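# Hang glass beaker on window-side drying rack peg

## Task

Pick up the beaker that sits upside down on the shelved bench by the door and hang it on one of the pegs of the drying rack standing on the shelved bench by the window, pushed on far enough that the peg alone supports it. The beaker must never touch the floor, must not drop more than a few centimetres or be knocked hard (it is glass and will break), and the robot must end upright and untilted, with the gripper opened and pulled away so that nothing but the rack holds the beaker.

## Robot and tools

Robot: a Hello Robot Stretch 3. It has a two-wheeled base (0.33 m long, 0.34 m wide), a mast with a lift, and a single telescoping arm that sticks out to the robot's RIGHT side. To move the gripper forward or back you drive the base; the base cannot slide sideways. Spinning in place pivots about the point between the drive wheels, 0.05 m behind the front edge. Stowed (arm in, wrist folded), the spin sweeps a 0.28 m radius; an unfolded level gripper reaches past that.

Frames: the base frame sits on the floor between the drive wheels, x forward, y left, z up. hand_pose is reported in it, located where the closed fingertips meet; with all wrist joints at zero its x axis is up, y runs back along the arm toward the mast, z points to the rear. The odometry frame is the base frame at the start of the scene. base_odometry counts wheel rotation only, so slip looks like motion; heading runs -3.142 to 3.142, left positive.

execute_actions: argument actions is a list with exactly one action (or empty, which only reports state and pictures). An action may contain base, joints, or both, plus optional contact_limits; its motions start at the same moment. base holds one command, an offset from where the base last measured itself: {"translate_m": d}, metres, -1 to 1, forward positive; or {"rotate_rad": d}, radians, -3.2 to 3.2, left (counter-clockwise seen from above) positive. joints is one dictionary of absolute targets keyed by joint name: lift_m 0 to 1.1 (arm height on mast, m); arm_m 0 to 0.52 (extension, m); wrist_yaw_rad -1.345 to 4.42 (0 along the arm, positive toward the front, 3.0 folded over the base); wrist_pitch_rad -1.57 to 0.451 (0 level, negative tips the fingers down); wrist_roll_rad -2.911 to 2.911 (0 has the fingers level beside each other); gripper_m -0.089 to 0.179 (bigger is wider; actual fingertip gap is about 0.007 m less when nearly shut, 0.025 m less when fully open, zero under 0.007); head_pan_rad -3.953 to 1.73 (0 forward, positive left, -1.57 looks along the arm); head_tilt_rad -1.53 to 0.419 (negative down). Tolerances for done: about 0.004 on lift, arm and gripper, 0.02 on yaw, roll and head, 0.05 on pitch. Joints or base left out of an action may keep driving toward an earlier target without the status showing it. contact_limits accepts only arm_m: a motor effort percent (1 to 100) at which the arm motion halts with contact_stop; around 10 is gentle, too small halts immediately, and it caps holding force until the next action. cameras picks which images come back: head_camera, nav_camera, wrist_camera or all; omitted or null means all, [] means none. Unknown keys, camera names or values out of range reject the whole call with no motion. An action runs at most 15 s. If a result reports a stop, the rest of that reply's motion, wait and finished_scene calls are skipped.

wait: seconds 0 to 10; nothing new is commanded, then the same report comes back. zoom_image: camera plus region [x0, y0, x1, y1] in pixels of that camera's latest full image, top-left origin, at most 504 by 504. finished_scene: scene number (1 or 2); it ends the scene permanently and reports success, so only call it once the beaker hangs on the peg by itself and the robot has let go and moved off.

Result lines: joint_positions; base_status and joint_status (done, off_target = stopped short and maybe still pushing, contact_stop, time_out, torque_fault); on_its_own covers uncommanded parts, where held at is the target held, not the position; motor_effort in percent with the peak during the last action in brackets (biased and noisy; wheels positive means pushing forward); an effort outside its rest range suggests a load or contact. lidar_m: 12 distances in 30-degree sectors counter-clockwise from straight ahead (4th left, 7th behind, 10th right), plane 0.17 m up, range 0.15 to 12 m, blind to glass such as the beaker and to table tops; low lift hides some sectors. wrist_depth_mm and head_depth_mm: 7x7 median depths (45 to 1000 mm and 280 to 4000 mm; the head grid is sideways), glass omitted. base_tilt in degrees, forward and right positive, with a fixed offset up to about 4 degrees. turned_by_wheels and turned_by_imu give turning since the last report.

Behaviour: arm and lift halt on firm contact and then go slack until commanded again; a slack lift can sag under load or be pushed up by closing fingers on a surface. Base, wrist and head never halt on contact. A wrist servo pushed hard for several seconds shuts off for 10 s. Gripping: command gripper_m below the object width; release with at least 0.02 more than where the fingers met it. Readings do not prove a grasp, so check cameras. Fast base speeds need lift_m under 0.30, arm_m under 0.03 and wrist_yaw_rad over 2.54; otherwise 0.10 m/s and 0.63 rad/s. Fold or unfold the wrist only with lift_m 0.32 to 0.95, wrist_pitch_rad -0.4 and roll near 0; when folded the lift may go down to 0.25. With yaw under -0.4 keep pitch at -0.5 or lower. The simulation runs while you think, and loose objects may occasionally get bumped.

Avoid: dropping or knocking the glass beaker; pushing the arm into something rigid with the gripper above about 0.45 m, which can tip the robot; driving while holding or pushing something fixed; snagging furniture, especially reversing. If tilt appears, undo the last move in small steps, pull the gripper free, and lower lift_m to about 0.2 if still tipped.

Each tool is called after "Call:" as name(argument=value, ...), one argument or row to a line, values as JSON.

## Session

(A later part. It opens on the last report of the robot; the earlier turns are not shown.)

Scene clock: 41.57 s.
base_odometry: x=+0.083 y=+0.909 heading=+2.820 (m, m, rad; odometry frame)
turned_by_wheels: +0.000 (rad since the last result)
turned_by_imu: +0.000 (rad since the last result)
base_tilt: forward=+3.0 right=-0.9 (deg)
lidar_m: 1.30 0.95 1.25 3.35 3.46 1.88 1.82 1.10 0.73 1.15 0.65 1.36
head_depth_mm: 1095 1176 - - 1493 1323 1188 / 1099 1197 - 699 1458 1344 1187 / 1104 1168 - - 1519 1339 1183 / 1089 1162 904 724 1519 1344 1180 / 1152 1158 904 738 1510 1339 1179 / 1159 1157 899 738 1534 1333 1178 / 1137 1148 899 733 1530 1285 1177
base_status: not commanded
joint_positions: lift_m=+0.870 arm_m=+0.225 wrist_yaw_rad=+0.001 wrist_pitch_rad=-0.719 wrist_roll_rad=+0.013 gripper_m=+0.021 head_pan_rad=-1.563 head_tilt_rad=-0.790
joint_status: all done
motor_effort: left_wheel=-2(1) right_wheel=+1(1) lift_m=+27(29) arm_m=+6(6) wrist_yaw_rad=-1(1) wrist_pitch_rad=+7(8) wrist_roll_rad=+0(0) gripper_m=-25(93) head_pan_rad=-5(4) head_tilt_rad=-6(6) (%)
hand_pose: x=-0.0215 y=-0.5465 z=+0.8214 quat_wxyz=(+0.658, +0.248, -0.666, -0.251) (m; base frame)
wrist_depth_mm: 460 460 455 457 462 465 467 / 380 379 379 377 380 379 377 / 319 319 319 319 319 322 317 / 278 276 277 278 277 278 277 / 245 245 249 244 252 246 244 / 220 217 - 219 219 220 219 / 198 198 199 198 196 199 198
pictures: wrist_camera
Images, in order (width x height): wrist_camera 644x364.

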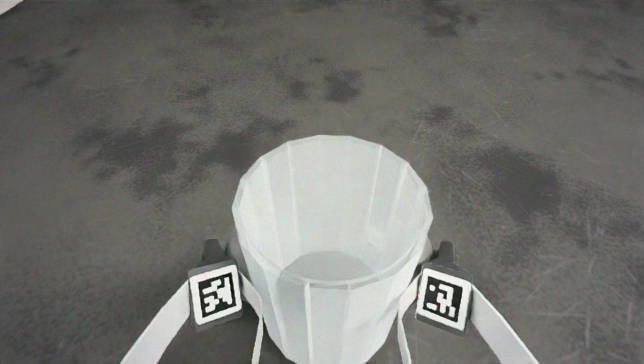

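Call:
execute_actions(
  actions=[
    {"joints":{"arm_m":0.0,"lift_m":0.9}},
  ],
  cameras=[],
)

Call:
execute_actions(
  actions=[
    {"base":{"rotate_rad":1.85},"joints":{"head_pan_rad":0,"head_tilt_rad":-0.3}},
  ],
  cameras=["head_camera","wrist_camera"],
)

Call:
execute_actions(
  actions=[
    {"base":{"translate_m":1.0},"joints":{"lift_m":1.05}},
  ],
  cameras=[],
)

Call:
execute_actions(
  actions=[
    {"base":{"translate_m":1.0},"joints":{"head_pan_rad":-0.3}},
  ],
)

Scene clock: 47.40 s.
base_odometry: x=+0.083 y=+0.909 heading=+2.820 (m, m, rad; odometry frame)
turned_by_wheels: +0.000 (rad since the last result)
turned_by_imu: +0.000 (rad since the last result)
base_tilt: forward=+3.1 right=-0.8 (deg)
lidar_m: 1.30 0.95 1.25 3.35 3.45 1.89 1.82 1.10 0.73 1.16 0.65 1.36
head_depth_mm: 1093 1178 917 747 - - - / 1099 1174 912 744 1186 - - / 1105 1170 908 742 - - - / 1094 1164 909 739 1547 1308 1179 / 1153 1161 904 739 1507 1337 1180 / 1158 1152 900 736 1532 1334 1176 / 1140 1145 896 736 1544 1280 1177
base_status: not commanded
joint_positions: lift_m=+0.900 arm_m=+0.001 wrist_yaw_rad=+0.001 wrist_pitch_rad=-0.719 wrist_roll_rad=+0.013 gripper_m=+0.031 head_pan_rad=-1.563 head_tilt_rad=-0.790
joint_status: all done
on_its_own: gripper_m is held at +0.030, not at your +0.020, by its stall guard, which is not easing now
motor_effort: left_wheel=-2(2) right_wheel=+1(1) lift_m=+27(28) arm_m=-6(6) wrist_yaw_rad=-1(0) wrist_pitch_rad=+8(7) wrist_roll_rad=-1(0) gripper_m=-21(23) head_pan_rad=-5(5) head_tilt_rad=-7(7) (%)
hand_pose: x=-0.0215 y=-0.3227 z=+0.8513 quat_wxyz=(+0.658, +0.248, -0.666, -0.251) (m; base frame)
wrist_depth_mm: 538 531 531 546 529 533 527 / 437 435 434 437 436 435 436 / 369 364 367 368 368 365 366 / 467 - 419 418 408 343 339 / 550 - - - - - - / - 763 - - - - - / 905 908 926 940 893 926 926
pictures: none
No camera images: the call's "cameras" was empty. Leave "cameras" out to get every camera's image.

Scene clock: 51.30 s.
base_odometry: x=+0.083 y=+0.909 heading=-1.614 (m, m, rad; odometry frame)
turned_by_wheels: +1.850 (rad since the last result)
turned_by_imu: +1.831 (rad since the last result)
base_tilt: forward=+3.0 right=-0.9 (deg)
lidar_m: 2.95 2.09 1.82 1.10 1.05 0.73 1.16 0.65 1.30 0.96 1.03 1.89
head_depth_mm: 2994 3170 3222 3443 2826 2047 1614 / 3071 2894 2974 3554 2807 2042 1606 / 3165 3182 3057 3687 2784 2034 1606 / 3237 3430 3554 3734 2778 2014 1594 / 3385 3560 3703 3846 2718 2015 1595 / 3450 3665 3888 3997 2734 1998 1589 / 3526 3763 3951 - 2703 1988 1587
base_status: done
joint_positions: lift_m=+0.900 arm_m=+0.001 wrist_yaw_rad=+0.001 wrist_pitch_rad=-0.719 wrist_roll_rad=+0.013 gripper_m=+0.031 head_pan_rad=-0.007 head_tilt_rad=-0.310
joint_status: all done
on_its_own: gripper_m is held at +0.030, not at your +0.020, by its stall guard, which is not easing now
motor_effort: left_wheel=-2(6) right_wheel=+1(5) lift_m=+27(28) arm_m=-7(7) wrist_yaw_rad=-1(1) wrist_pitch_rad=+7(8) wrist_roll_rad=+0(0) gripper_m=-21(21) head_pan_rad=+5(62) head_tilt_rad=+6(46) (%)
hand_pose: x=-0.0215 y=-0.3227 z=+0.8513 quat_wxyz=(+0.658, +0.248, -0.666, -0.251) (m; base frame)
wrist_depth_mm: 900 800 711 941 - 924 869 / - 907 810 - - - 957 / - - 961 - - - - / - - - - - - - / - - - - - - - / - - - - - - - / 932 900 933 911 897 909 906
pictures: head_camera (sideways: a quarter turn clockwise sets it upright), wrist_camera
Images, in order (width x height): head_camera 896x504, wrist_camera 644x364.

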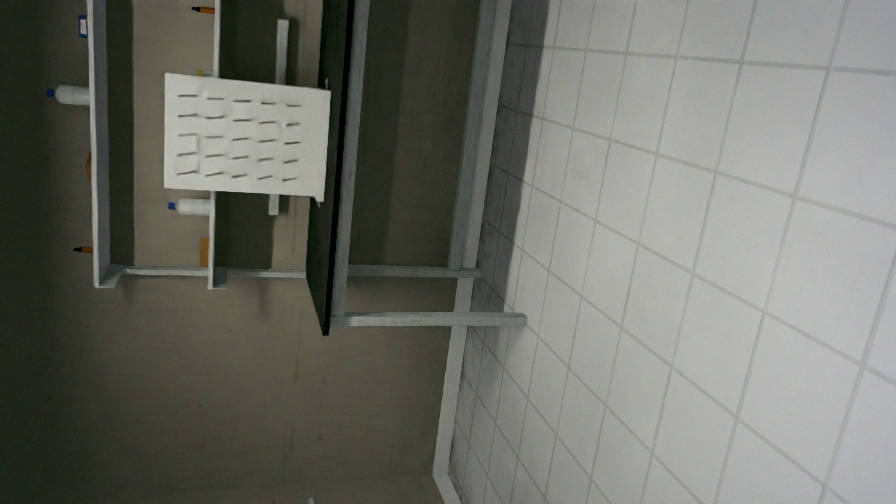

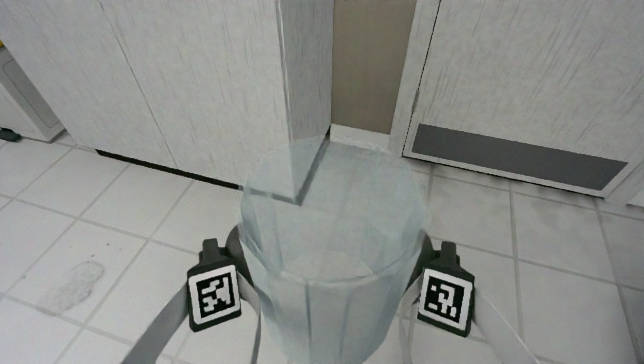

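Scene clock: 62.70 s.
base_odometry: x=+0.040 y=-0.090 heading=-1.614 (m, m, rad; odometry frame)
turned_by_wheels: +0.000 (rad since the last result)
turned_by_imu: +0.008 (rad since the last result)
base_tilt: forward=+3.1 right=-0.9 (deg)
lidar_m: 1.96 2.47 1.55 1.54 1.81 1.55 1.63 1.80 1.16 1.16 1.40 1.85
head_depth_mm: 2153 1900 1967 2471 2544 2051 1620 / 2222 1953 2022 2569 2625 2044 1607 / 2271 2355 2245 2647 2697 2026 1604 / 2342 2434 2548 2733 2741 2014 1589 / 2411 2549 2649 2846 2623 2004 1604 / 2508 2628 2777 2933 2739 2007 1585 / 2589 2734 2917 3100 2732 1997 1590
base_status: done
joint_positions: lift_m=+1.050 arm_m=+0.001 wrist_yaw_rad=+0.001 wrist_pitch_rad=-0.719 wrist_roll_rad=+0.013 gripper_m=+0.031 head_pan_rad=-0.007 head_tilt_rad=-0.310
joint_status: all done
on_its_own: gripper_m is held at +0.030, not at your +0.020, by its stall guard, which is not easing now
motor_effort: left_wheel=-2(4) right_wheel=+1(4) lift_m=+27(28) arm_m=-7(7) wrist_yaw_rad=-1(1) wrist_pitch_rad=+7(8) wrist_roll_rad=+0(0) gripper_m=-20(22) head_pan_rad=+4(5) head_tilt_rad=+6(7) (%)
hand_pose: x=-0.0215 y=-0.3227 z=+1.0013 quat_wxyz=(+0.658, +0.248, -0.666, -0.251) (m; base frame)
wrist_depth_mm: - - - - 877 790 737 / - - - - 977 871 828 / - - - - - - 898 / - - - - - - - / - - - - - - - / - - - - - - - / - - - - - - -
pictures: none
No camera images: the call's "cameras" was empty. Leave "cameras" out to get every camera's image.

Scene clock: 74.10 s.
base_odometry: x=-0.003 y=-1.089 heading=-1.614 (m, m, rad; odometry frame)
turned_by_wheels: +0.000 (rad since the last result)
turned_by_imu: +0.008 (rad since the last result)
base_tilt: forward=+3.1 right=-0.9 (deg)
lidar_m: 1.46 0.98 1.88 1.30 1.49 2.44 2.51 1.64 1.47 1.38 1.15 1.46
head_depth_mm: 1022 1054 1126 1175 874 1756 1614 / 1024 1057 1111 1159 876 1757 1614 / 1014 1052 1110 1158 877 1765 1602 / 1015 1051 1101 1156 876 1792 1599 / 1339 1408 1482 1175 880 1785 1589 / 1360 1423 1508 1278 881 1787 1589 / 1373 1424 1537 1262 888 1790 1579
base_status: done
joint_positions: lift_m=+1.050 arm_m=+0.001 wrist_yaw_rad=+0.001 wrist_pitch_rad=-0.719 wrist_roll_rad=+0.013 gripper_m=+0.031 head_pan_rad=-0.293 head_tilt_rad=-0.310
joint_status: all done
on_its_own: gripper_m is held at +0.030, not at your +0.020, by its stall guard, which is not easing now
motor_effort: left_wheel=-2(3) right_wheel=+0(5) lift_m=+28(27) arm_m=-7(7) wrist_yaw_rad=-1(1) wrist_pitch_rad=+7(8) wrist_roll_rad=+0(0) gripper_m=-21(22) head_pan_rad=-5(35) head_tilt_rad=+6(7) (%)
hand_pose: x=-0.0215 y=-0.3227 z=+1.0013 quat_wxyz=(+0.658, +0.248, -0.666, -0.251) (m; base frame)
wrist_depth_mm: 739 - - - - - - / - - - - - - - / - - - - - - - / - - - - - - - / - - - - - - - / - - - - - - - / - - - - - - -
pictures: head_camera (sideways: a quarter turn clockwise sets it upright), nav_camera (sideways: a quarter turn counterclockwise sets it upright), wrist_camera
Images, in order (width x height): head_camera 896x504, nav_camera 672x504, wrist_camera 644x364.

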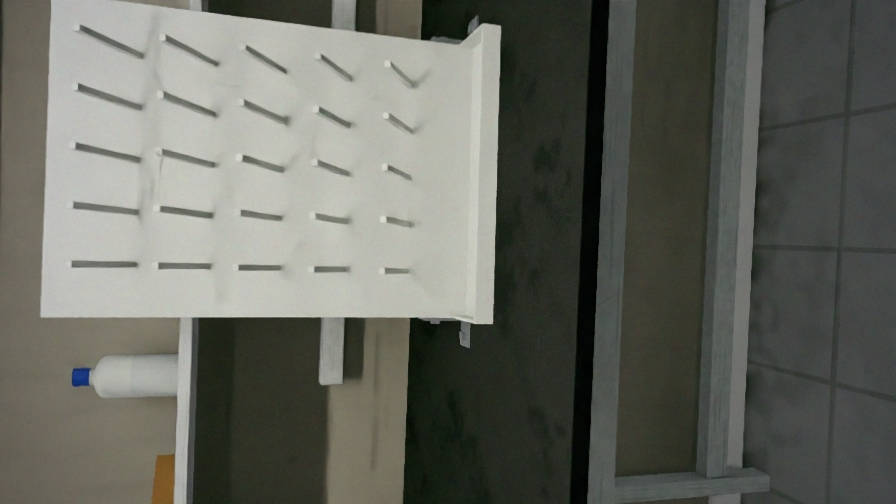

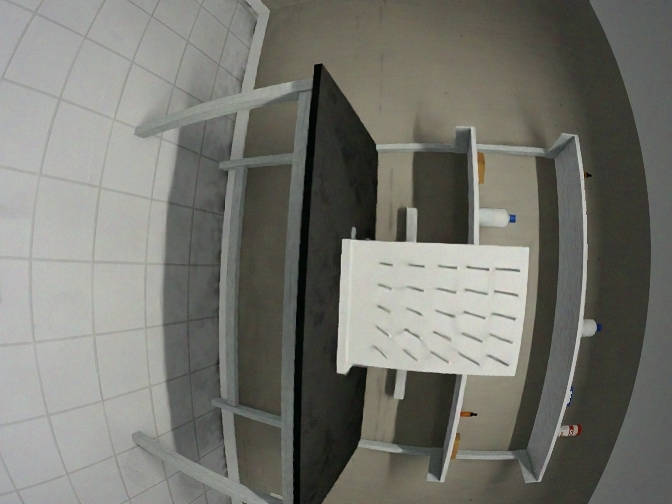

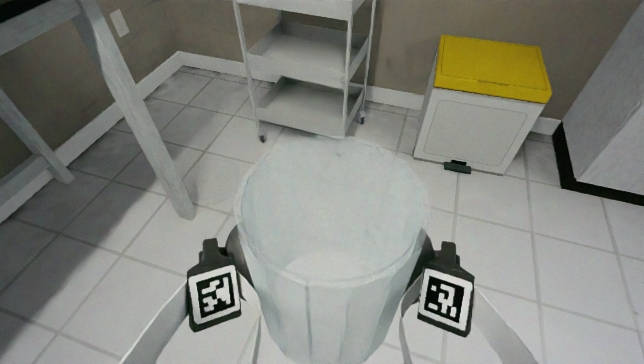

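Call:
execute_actions(
  actions=[
    {"base":{"translate_m":0.42},"joints":{"wrist_pitch_rad":0.2,"lift_m":1.0}},
  ],
  cameras=["wrist_camera","nav_camera"],
)

Call:
execute_actions(
  actions=[
    {"base":{"rotate_rad":1.33},"joints":{"head_pan_rad":-1.57,"head_tilt_rad":-0.35,"lift_m":0.95}},
  ],
)

Scene clock: 83.47 s.
base_odometry: x=-0.021 y=-1.509 heading=-1.614 (m, m, rad; odometry frame)
turned_by_wheels: +0.000 (rad since the last result)
turned_by_imu: +0.003 (rad since the last result)
base_tilt: forward=+3.0 right=-0.9 (deg)
lidar_m: 1.06 0.60 1.76 1.37 1.36 2.44 3.02 1.89 1.46 1.03 1.20 1.05
head_depth_mm: 630 667 704 739 777 616 484 / 635 667 704 738 776 612 482 / 635 667 703 745 777 609 480 / 995 1024 1081 1115 776 606 479 / 844 1056 1094 1160 819 602 477 / 999 1056 1115 1165 816 600 475 / 1006 1059 1122 1165 810 597 473
base_status: done
joint_positions: lift_m=+1.000 arm_m=+0.001 wrist_yaw_rad=+0.001 wrist_pitch_rad=+0.163 wrist_roll_rad=+0.013 gripper_m=+0.031 head_pan_rad=-0.293 head_tilt_rad=-0.310
joint_status: all done
on_its_own: gripper_m is held at +0.030, not at your +0.020, by its stall guard, which is not easing now
motor_effort: left_wheel=-2(4) right_wheel=+0(6) lift_m=+16(24) arm_m=-7(7) wrist_yaw_rad=+0(1) wrist_pitch_rad=+15(15) wrist_roll_rad=+0(0) gripper_m=-21(22) head_pan_rad=-5(5) head_tilt_rad=+6(7) (%)
hand_pose: x=-0.0212 y=-0.4026 z=+1.1569 quat_wxyz=(+0.700, -0.057, -0.709, +0.058) (m; base frame)
wrist_depth_mm: - - - - - - - / - - - - - - - / 878 - - - - - - / - - - - - - - / - - - - - - - / 926 - - - - - - / 615 631 629 - - - -
pictures: nav_camera (sideways: a quarter turn counterclockwise sets it upright), wrist_camera
Images, in order (width x height): nav_camera 672x504, wrist_camera 644x364.

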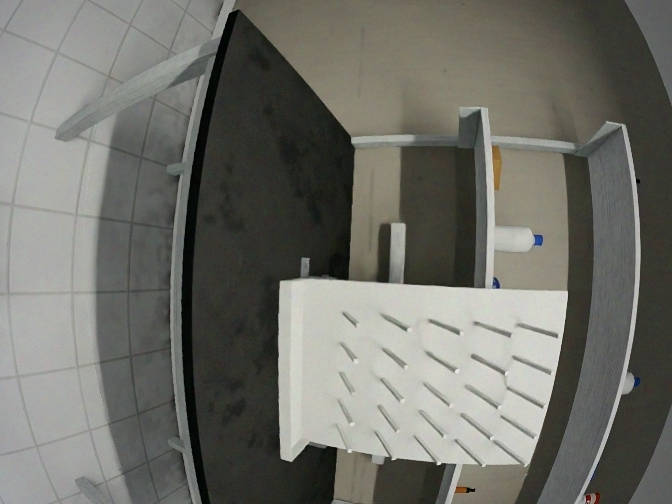

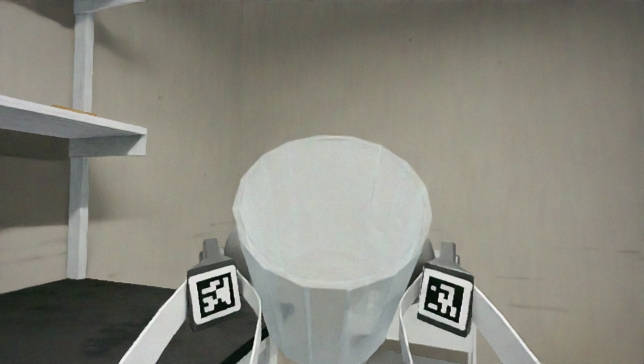

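Scene clock: 86.53 s.
base_odometry: x=-0.021 y=-1.509 heading=-0.284 (m, m, rad; odometry frame)
turned_by_wheels: +1.330 (rad since the last result)
turned_by_imu: +1.316 (rad since the last result)
base_tilt: forward=+3.0 right=-0.9 (deg)
lidar_m: 1.75 1.36 1.72 2.82 2.10 1.64 1.46 1.03 1.08 1.05 0.60 0.61
head_depth_mm: 626 662 700 744 775 584 495 / 627 664 704 751 779 - - / 969 683 722 762 768 - - / 986 1060 1107 1164 774 608 - / 996 1071 1130 1153 769 575 474 / 1015 1079 1146 1141 764 572 486 / 1016 1081 1148 1135 759 570 484
base_status: done
joint_positions: lift_m=+0.950 arm_m=+0.001 wrist_yaw_rad=+0.001 wrist_pitch_rad=+0.164 wrist_roll_rad=+0.013 gripper_m=+0.031 head_pan_rad=-1.563 head_tilt_rad=-0.346
joint_status: all done
on_its_own: gripper_m is held at +0.030, not at your +0.020, by its stall guard, which is not easing now
motor_effort: left_wheel=-1(8) right_wheel=+0(5) lift_m=+15(15) arm_m=-7(7) wrist_yaw_rad=-1(1) wrist_pitch_rad=+14(15) wrist_roll_rad=+0(0) gripper_m=-21(22) head_pan_rad=-4(61) head_tilt_rad=-3(10) (%)
hand_pose: x=-0.0213 y=-0.4026 z=+1.1072 quat_wxyz=(+0.700, -0.057, -0.709, +0.058) (m; base frame)
wrist_depth_mm: - 940 925 931 512 511 507 / - 711 757 611 515 503 501 / 973 951 900 890 517 509 508 / 962 943 918 906 505 497 503 / 958 932 918 909 508 502 502 / 947 865 - 662 509 491 491 / 513 513 520 503 482 500 488
pictures: head_camera (sideways: a quarter turn clockwise sets it upright), nav_camera (sideways: a quarter turn counterclockwise sets it upright), wrist_camera
Images, in order (width x height): head_camera 896x504, nav_camera 672x504, wrist_camera 644x364.

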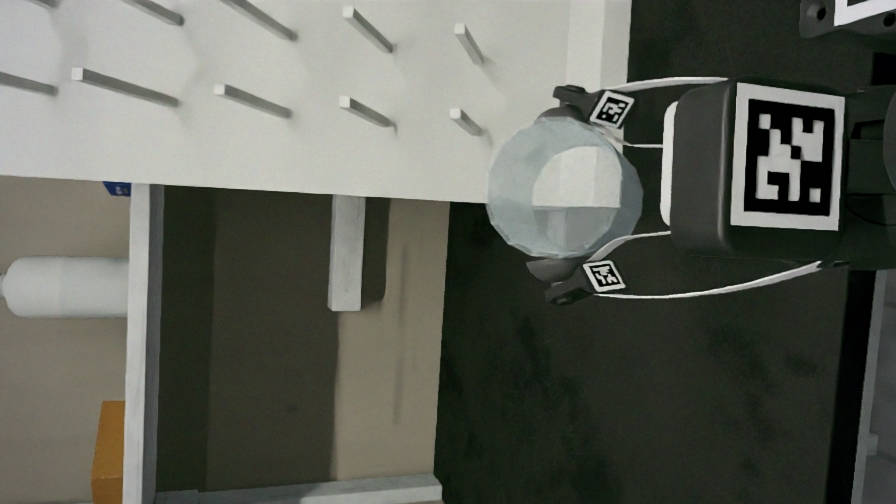

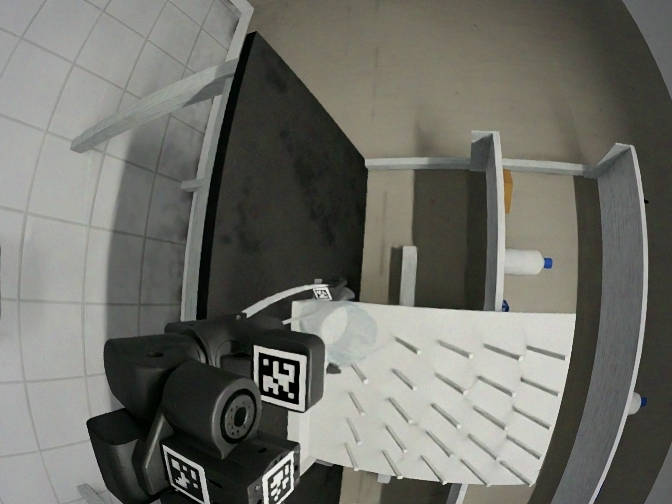

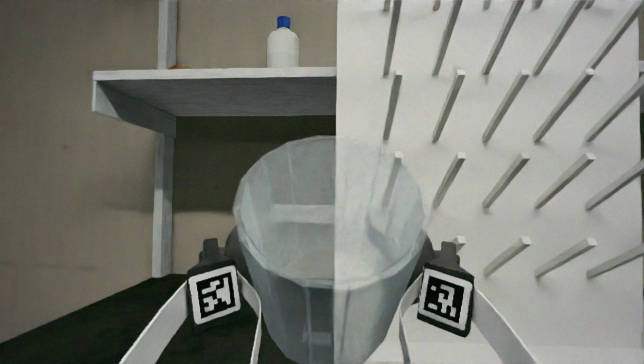

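Call:
execute_actions(
  actions=[
    {"base":{"translate_m":-0.08},"joints":{"wrist_pitch_rad":0.29,"lift_m":0.942,"arm_m":0.16}},
  ],
  cameras=["head_camera","wrist_camera"],
)

Scene clock: 90.47 s.
base_odometry: x=-0.098 y=-1.486 heading=-0.284 (m, m, rad; odometry frame)
turned_by_wheels: +0.000 (rad since the last result)
turned_by_imu: -0.001 (rad since the last result)
base_tilt: forward=+3.1 right=-0.8 (deg)
lidar_m: 1.83 1.42 1.84 2.84 2.00 1.56 1.39 0.95 1.08 1.05 1.11 0.66
head_depth_mm: 625 658 699 743 777 - 439 / 625 663 702 745 - - 440 / 628 667 705 745 - - 449 / 640 677 718 761 745 576 468 / 865 1065 1113 1159 767 573 473 / 1001 1075 1147 1145 763 572 472 / 1014 1087 1152 1133 757 570 484
base_status: done
joint_positions: lift_m=+0.942 arm_m=+0.160 wrist_yaw_rad=+0.000 wrist_pitch_rad=+0.255 wrist_roll_rad=+0.013 gripper_m=+0.031 head_pan_rad=-1.563 head_tilt_rad=-0.346
joint_status: all done
on_its_own: gripper_m is held at +0.030, not at your +0.020, by its stall guard, which is not easing now
motor_effort: left_wheel=-1(7) right_wheel=+1(2) lift_m=+15(14) arm_m=+6(6) wrist_yaw_rad=+0(1) wrist_pitch_rad=+14(15) wrist_roll_rad=+0(0) gripper_m=-22(21) head_pan_rad=-5(5) head_tilt_rad=-3(3) (%)
hand_pose: x=-0.0213 y=-0.5586 z=+1.1223 quat_wxyz=(+0.697, -0.089, -0.706, +0.090) (m; base frame)
wrist_depth_mm: 829 842 839 384 387 377 373 / 534 527 520 388 380 375 370 / 669 768 756 373 368 368 362 / 821 806 764 371 362 361 358 / 795 755 760 363 359 356 348 / 786 756 - 356 355 350 342 / 641 639 593 345 343 341 336
pictures: head_camera (sideways: a quarter turn clockwise sets it upright), wrist_camera
Images, in order (width x height): head_camera 896x504, wrist_camera 644x364.

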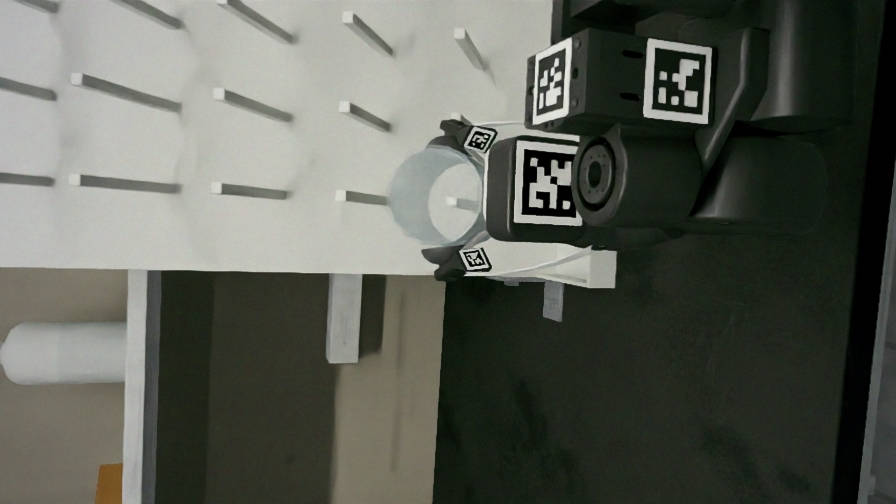

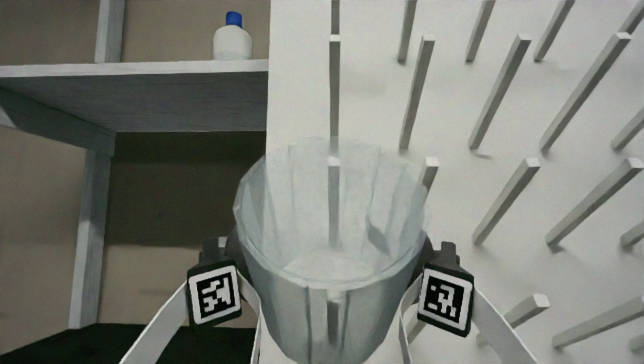

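Call:
execute_actions(
  actions=[
    {"joints":{"lift_m":0.922,"arm_m":0.215},"contact_limits":{"arm_m":15}},
  ],
  cameras=["head_camera","wrist_camera"],
)

Scene clock: 92.83 s.
base_odometry: x=-0.098 y=-1.486 heading=-0.284 (m, m, rad; odometry frame)
turned_by_wheels: +0.000 (rad since the last result)
turned_by_imu: +0.000 (rad since the last result)
base_tilt: forward=+3.0 right=-0.8 (deg)
lidar_m: 1.83 1.43 1.84 2.84 1.99 1.56 1.38 0.95 1.08 1.05 1.11 0.66
head_depth_mm: 626 658 699 742 - - 466 / 626 664 703 747 - - 458 / 629 667 707 746 - - 462 / 640 678 717 761 719 576 474 / 865 1065 1114 1159 767 574 472 / 1000 1074 1143 1142 763 572 473 / 1017 1084 1153 1132 760 570 484
base_status: not commanded
joint_positions: lift_m=+0.922 arm_m=+0.215 wrist_yaw_rad=+0.000 wrist_pitch_rad=+0.255 wrist_roll_rad=+0.013 gripper_m=+0.031 head_pan_rad=-1.563 head_tilt_rad=-0.346
joint_status: all done
on_its_own: gripper_m is held at +0.030, not at your +0.020, by its stall guard, which is not easing now
motor_effort: left_wheel=-2(2) right_wheel=+1(2) lift_m=+15(15) arm_m=+6(7) wrist_yaw_rad=+0(1) wrist_pitch_rad=+14(14) wrist_roll_rad=+0(0) gripper_m=-21(21) head_pan_rad=-5(5) head_tilt_rad=-3(3) (%)
contact_limits: arm_m 15 (drawing in: default 34, maximum 55; extending or still: default 46, maximum 75)
hand_pose: x=-0.0213 y=-0.6136 z=+1.1024 quat_wxyz=(+0.697, -0.089, -0.706, +0.090) (m; base frame)
wrist_depth_mm: 801 737 439 329 327 326 323 / 544 543 525 327 322 318 313 / 699 766 729 319 313 312 308 / 737 754 737 313 311 305 303 / 737 711 717 309 304 303 298 / 720 714 - 301 300 298 293 / 591 583 543 294 294 291 289
pictures: head_camera (sideways: a quarter turn clockwise sets it upright), wrist_camera
Images, in order (width x height): head_camera 896x504, wrist_camera 644x364.

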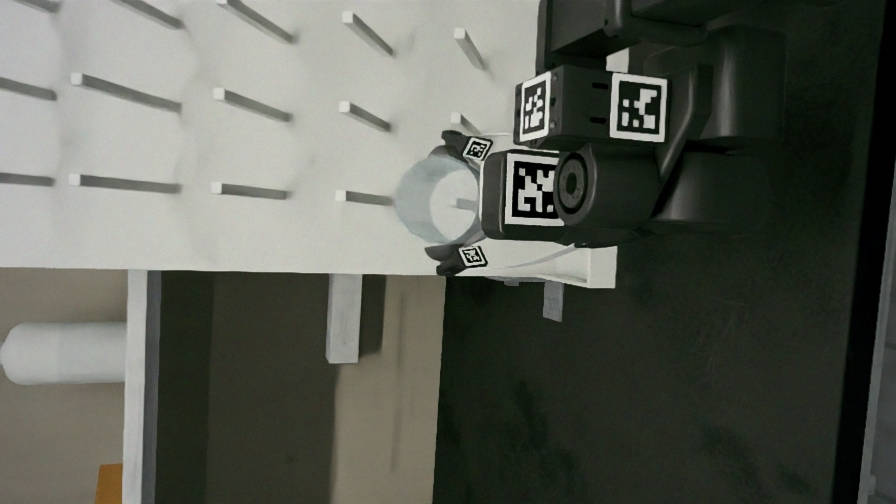

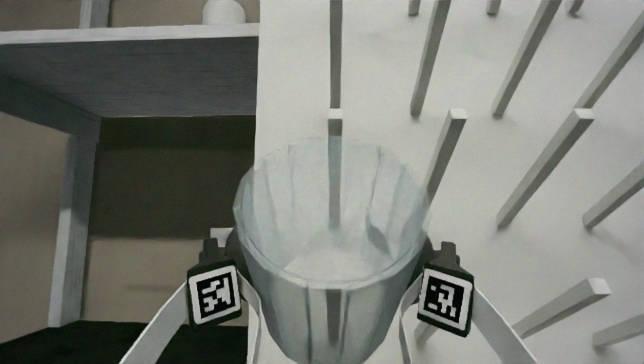

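Call:
execute_actions(
  actions=[
    {"joints":{"lift_m":0.9,"arm_m":0.246},"contact_limits":{"arm_m":15}},
  ],
  cameras=["head_camera","wrist_camera"],
)

Scene clock: 94.50 s.
base_odometry: x=-0.098 y=-1.486 heading=-0.284 (m, m, rad; odometry frame)
turned_by_wheels: +0.000 (rad since the last result)
turned_by_imu: +0.000 (rad since the last result)
base_tilt: forward=+3.1 right=-0.9 (deg)
lidar_m: 1.83 1.43 1.84 2.84 2.00 1.56 1.39 0.95 1.07 1.05 1.11 0.66
head_depth_mm: 625 657 698 744 779 - 466 / 624 662 702 750 779 - 465 / 629 666 706 749 - - 462 / 640 676 719 756 746 576 474 / 864 1069 1111 1155 767 574 473 / 1002 1073 1140 1146 762 572 472 / 1018 1086 1159 1137 759 570 484
base_status: not commanded
joint_positions: lift_m=+0.900 arm_m=+0.246 wrist_yaw_rad=+0.000 wrist_pitch_rad=+0.255 wrist_roll_rad=+0.013 gripper_m=+0.031 head_pan_rad=-1.563 head_tilt_rad=-0.346
joint_status: all done
on_its_own: gripper_m is held at +0.030, not at your +0.020, by its stall guard, which is not easing now
motor_effort: left_wheel=-2(2) right_wheel=+1(1) lift_m=+15(14) arm_m=+6(7) wrist_yaw_rad=-1(0) wrist_pitch_rad=+14(14) wrist_roll_rad=+0(0) gripper_m=-21(22) head_pan_rad=-5(5) head_tilt_rad=-3(3) (%)
contact_limits: arm_m 15 (drawing in: default 34, maximum 55; extending or still: default 46, maximum 75)
hand_pose: x=-0.0213 y=-0.6446 z=+1.0804 quat_wxyz=(+0.697, -0.089, -0.706, +0.090) (m; base frame)
wrist_depth_mm: 441 428 407 300 295 295 290 / 557 578 543 293 290 284 280 / 692 707 699 286 284 282 278 / 726 721 699 283 281 277 273 / 706 675 617 278 274 270 269 / 675 692 - 272 268 269 263 / 522 523 449 267 264 262 262
pictures: head_camera (sideways: a quarter turn clockwise sets it upright), wrist_camera
Images, in order (width x height): head_camera 896x504, wrist_camera 644x364.

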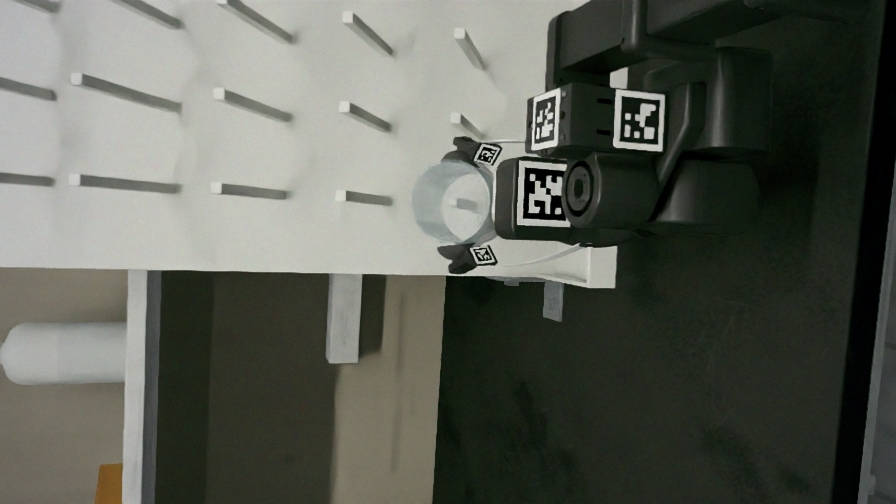

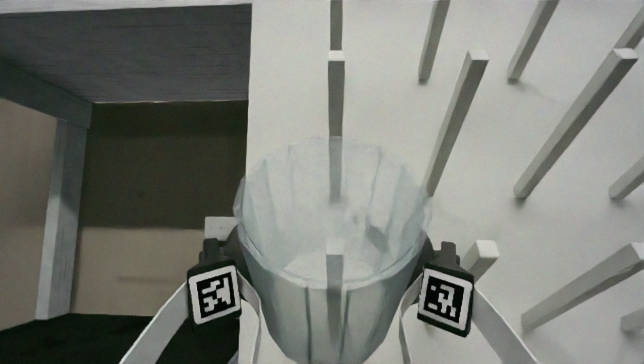

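Call:
execute_actions(
  actions=[
    {"joints":{"lift_m":0.877,"arm_m":0.27},"contact_limits":{"arm_m":15}},
  ],
  cameras=["head_camera","wrist_camera"],
)

Scene clock: 96.03 s.
base_odometry: x=-0.098 y=-1.486 heading=-0.284 (m, m, rad; odometry frame)
turned_by_wheels: +0.000 (rad since the last result)
turned_by_imu: +0.000 (rad since the last result)
base_tilt: forward=+3.0 right=-1.0 (deg)
lidar_m: 1.83 1.42 1.84 2.84 2.00 1.57 1.38 0.95 1.07 1.05 1.11 0.66
head_depth_mm: 625 659 699 744 780 - 466 / 625 662 702 750 784 - 465 / 628 665 708 749 - - 463 / 639 676 717 758 734 576 475 / 865 1064 1114 1159 766 573 472 / 1002 1074 1141 1138 763 571 472 / 1018 1089 1156 1133 757 569 484
base_status: not commanded
joint_positions: lift_m=+0.877 arm_m=+0.270 wrist_yaw_rad=+0.000 wrist_pitch_rad=+0.255 wrist_roll_rad=+0.013 gripper_m=+0.031 head_pan_rad=-1.563 head_tilt_rad=-0.346
joint_status: all done
on_its_own: gripper_m is held at +0.030, not at your +0.020, by its stall guard, which is not easing now
motor_effort: left_wheel=-2(2) right_wheel=+1(1) lift_m=+15(14) arm_m=+6(5) wrist_yaw_rad=+0(0) wrist_pitch_rad=+14(14) wrist_roll_rad=+0(0) gripper_m=-20(21) head_pan_rad=-5(5) head_tilt_rad=-3(3) (%)
contact_limits: arm_m 15 (drawing in: default 34, maximum 55; extending or still: default 46, maximum 75)
hand_pose: x=-0.0213 y=-0.6686 z=+1.0574 quat_wxyz=(+0.697, -0.089, -0.706, +0.090) (m; base frame)
wrist_depth_mm: 482 478 443 273 272 265 263 / 602 640 559 270 267 261 258 / 695 699 700 263 260 257 255 / 692 684 670 257 256 253 251 / 665 668 604 256 253 246 247 / 631 666 - 250 247 245 242 / 455 464 249 244 242 241 238
pictures: head_camera (sideways: a quarter turn clockwise sets it upright), wrist_camera
Images, in order (width x height): head_camera 896x504, wrist_camera 644x364.

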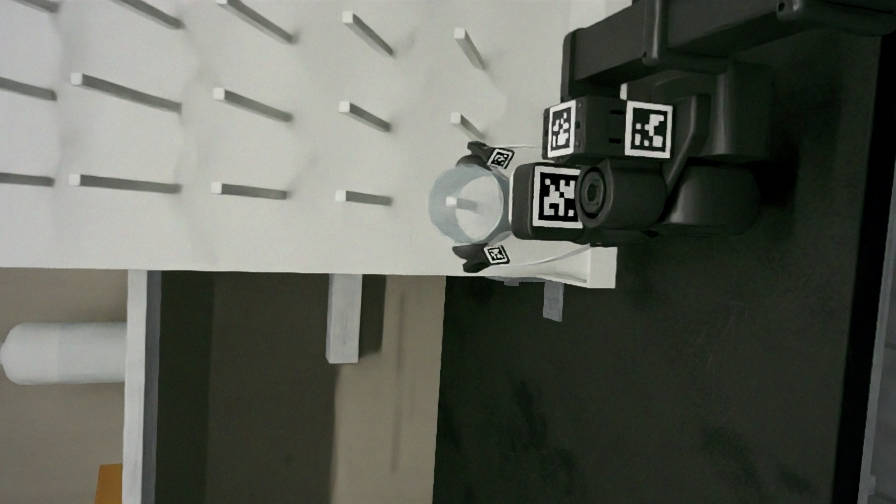

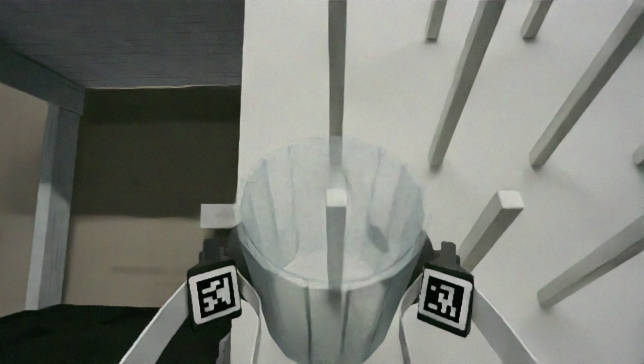

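Call:
execute_actions(
  actions=[
    {"joints":{"lift_m":0.871,"arm_m":0.273},"contact_limits":{"arm_m":15}},
  ],
  cameras=["wrist_camera"],
)

Call:
execute_actions(
  actions=[
    {"joints":{"gripper_m":0.105}},
  ],
  cameras=["head_camera","wrist_camera"],
)

Scene clock: 96.93 s.
base_odometry: x=-0.098 y=-1.486 heading=-0.284 (m, m, rad; odometry frame)
turned_by_wheels: +0.000 (rad since the last result)
turned_by_imu: +0.000 (rad since the last result)
base_tilt: forward=+3.0 right=-0.8 (deg)
lidar_m: 1.83 1.42 1.84 2.84 1.99 1.57 1.39 0.96 1.07 1.05 1.11 0.66
head_depth_mm: 625 656 698 743 780 - 467 / 625 663 703 748 784 - 465 / 628 667 707 749 - - 463 / 640 677 718 761 748 575 474 / 864 1066 1113 1152 769 574 474 / 1001 1077 1144 1146 762 572 472 / 1019 1088 1159 1135 757 569 484
base_status: not commanded
joint_positions: lift_m=+0.871 arm_m=+0.273 wrist_yaw_rad=+0.000 wrist_pitch_rad=+0.256 wrist_roll_rad=+0.013 gripper_m=+0.031 head_pan_rad=-1.563 head_tilt_rad=-0.346
joint_status: all done
on_its_own: gripper_m is held at +0.030, not at your +0.020, by its stall guard, which is not easing now
motor_effort: left_wheel=-1(2) right_wheel=+1(1) lift_m=+14(16) arm_m=+6(7) wrist_yaw_rad=+0(0) wrist_pitch_rad=+14(14) wrist_roll_rad=+0(0) gripper_m=-22(20) head_pan_rad=-5(5) head_tilt_rad=-2(3) (%)
contact_limits: arm_m 15 (drawing in: default 34, maximum 55; extending or still: default 46, maximum 75)
hand_pose: x=-0.0213 y=-0.6716 z=+1.0516 quat_wxyz=(+0.697, -0.089, -0.706, +0.091) (m; base frame)
wrist_depth_mm: 482 484 451 271 267 264 261 / 612 652 568 264 264 260 256 / 691 673 669 259 258 254 252 / 691 690 603 255 253 252 247 / 662 669 594 249 249 247 242 / 650 661 - 247 245 242 239 / 444 444 246 243 240 238 235
pictures: wrist_camera
Images, in order (width x height): wrist_camera 644x364.

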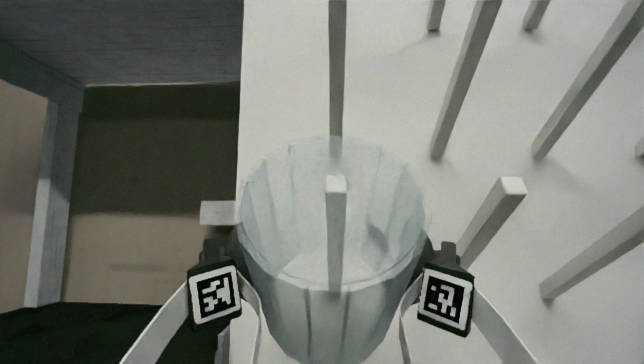

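Scene clock: 98.17 s.
base_odometry: x=-0.098 y=-1.486 heading=-0.284 (m, m, rad; odometry frame)
turned_by_wheels: +0.000 (rad since the last result)
turned_by_imu: +0.000 (rad since the last result)
base_tilt: forward=+3.0 right=-0.9 (deg)
lidar_m: 1.83 1.42 1.84 2.84 2.00 1.56 1.38 0.95 1.07 1.05 1.11 0.66
head_depth_mm: 627 657 700 744 778 - 466 / 624 662 703 749 784 - 465 / 629 666 707 748 - - 464 / 640 678 719 758 755 576 474 / 864 1065 1111 1157 766 574 474 / 1001 1078 1144 1144 762 572 472 / 1014 1088 1153 1139 758 570 484
base_status: not commanded
joint_positions: lift_m=+0.871 arm_m=+0.273 wrist_yaw_rad=+0.000 wrist_pitch_rad=+0.264 wrist_roll_rad=+0.013 gripper_m=+0.105 head_pan_rad=-1.563 head_tilt_rad=-0.346
joint_status: all done
motor_effort: left_wheel=-2(2) right_wheel=+1(1) lift_m=+15(15) arm_m=+6(7) wrist_yaw_rad=+0(1) wrist_pitch_rad=+10(14) wrist_roll_rad=+0(0) gripper_m=+1(88) head_pan_rad=-4(5) head_tilt_rad=-3(3) (%)
hand_pose: x=-0.0214 y=-0.6712 z=+1.0537 quat_wxyz=(+0.697, -0.092, -0.705, +0.094) (m; base frame)
wrist_depth_mm: 475 475 447 272 269 267 262 / 605 638 561 268 265 261 257 / 689 687 667 262 258 257 253 / 683 675 670 255 254 252 249 / 679 666 256 252 250 246 245 / 628 647 248 246 245 241 237 / 462 461 246 242 239 236 234
pictures: head_camera (sideways: a quarter turn clockwise sets it upright), wrist_camera
Images, in order (width x height): head_camera 896x504, wrist_camera 644x364.

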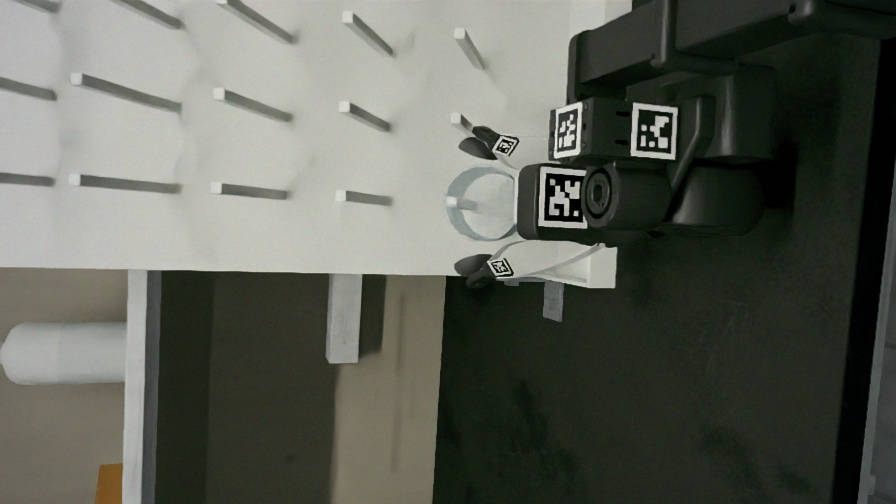

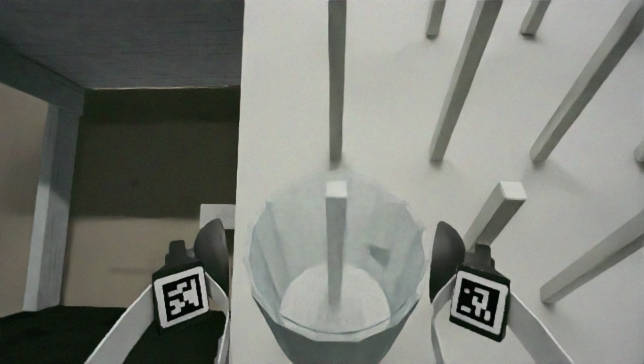

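The beaker is hanging on the peg. Retracting.

Call:
execute_actions(
  actions=[
    {"joints":{"arm_m":0.0}},
  ],
  cameras=["head_camera","wrist_camera"],
)

Scene clock: 101.60 s.
base_odometry: x=-0.098 y=-1.486 heading=-0.284 (m, m, rad; odometry frame)
turned_by_wheels: +0.000 (rad since the last result)
turned_by_imu: +0.000 (rad since the last result)
base_tilt: forward=+3.1 right=-0.9 (deg)
lidar_m: 1.83 1.43 1.84 2.84 2.00 1.57 1.39 0.95 1.08 1.05 1.11 0.66
head_depth_mm: 627 657 698 744 773 585 466 / 625 663 703 750 775 562 478 / 630 666 707 754 769 579 483 / 640 675 718 766 763 576 476 / 864 1062 1113 1161 769 554 473 / 1001 1076 1140 1148 765 572 472 / 1019 1085 1154 1136 759 570 485
base_status: not commanded
joint_positions: lift_m=+0.871 arm_m=+0.001 wrist_yaw_rad=+0.000 wrist_pitch_rad=+0.266 wrist_roll_rad=+0.013 gripper_m=+0.105 head_pan_rad=-1.563 head_tilt_rad=-0.346
joint_status: all done
motor_effort: left_wheel=-2(2) right_wheel=+0(0) lift_m=+15(14) arm_m=-6(7) wrist_yaw_rad=+0(0) wrist_pitch_rad=+10(10) wrist_roll_rad=+0(0) gripper_m=+0(0) head_pan_rad=-5(5) head_tilt_rad=-2(3) (%)
hand_pose: x=-0.0214 y=-0.3994 z=+1.0541 quat_wxyz=(+0.697, -0.093, -0.705, +0.094) (m; base frame)
wrist_depth_mm: - - - 564 550 550 919 / - 727 721 543 541 536 604 / - 894 934 536 528 530 828 / - 957 946 527 516 515 842 / 943 910 905 509 509 504 838 / 948 875 868 506 500 496 500 / 468 469 469 390 470 381 468
pictures: head_camera (sideways: a quarter turn clockwise sets it upright), wrist_camera
Images, in order (width x height): head_camera 896x504, wrist_camera 644x364.

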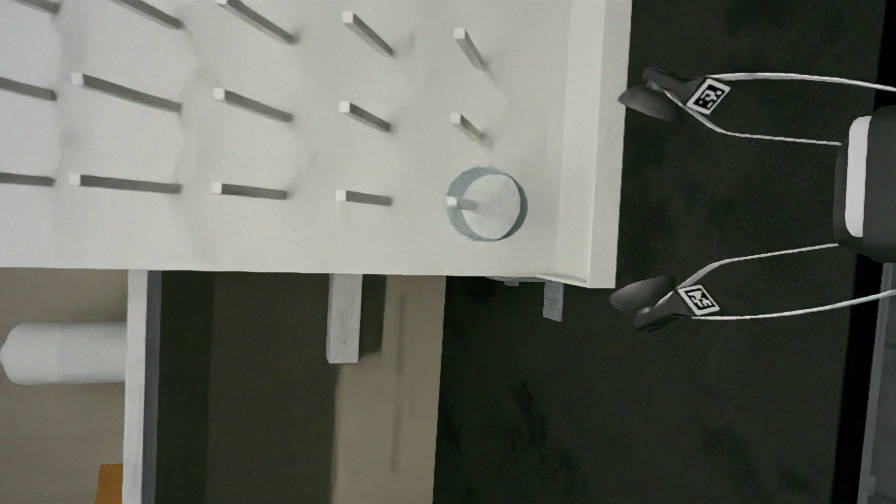

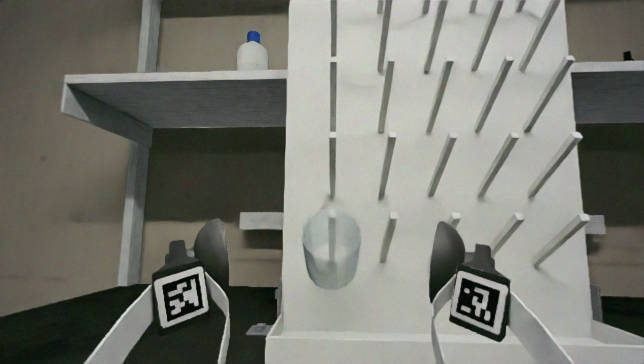

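Call:
finished_scene(
  scene=1,
)

The scene is finished: the task was done.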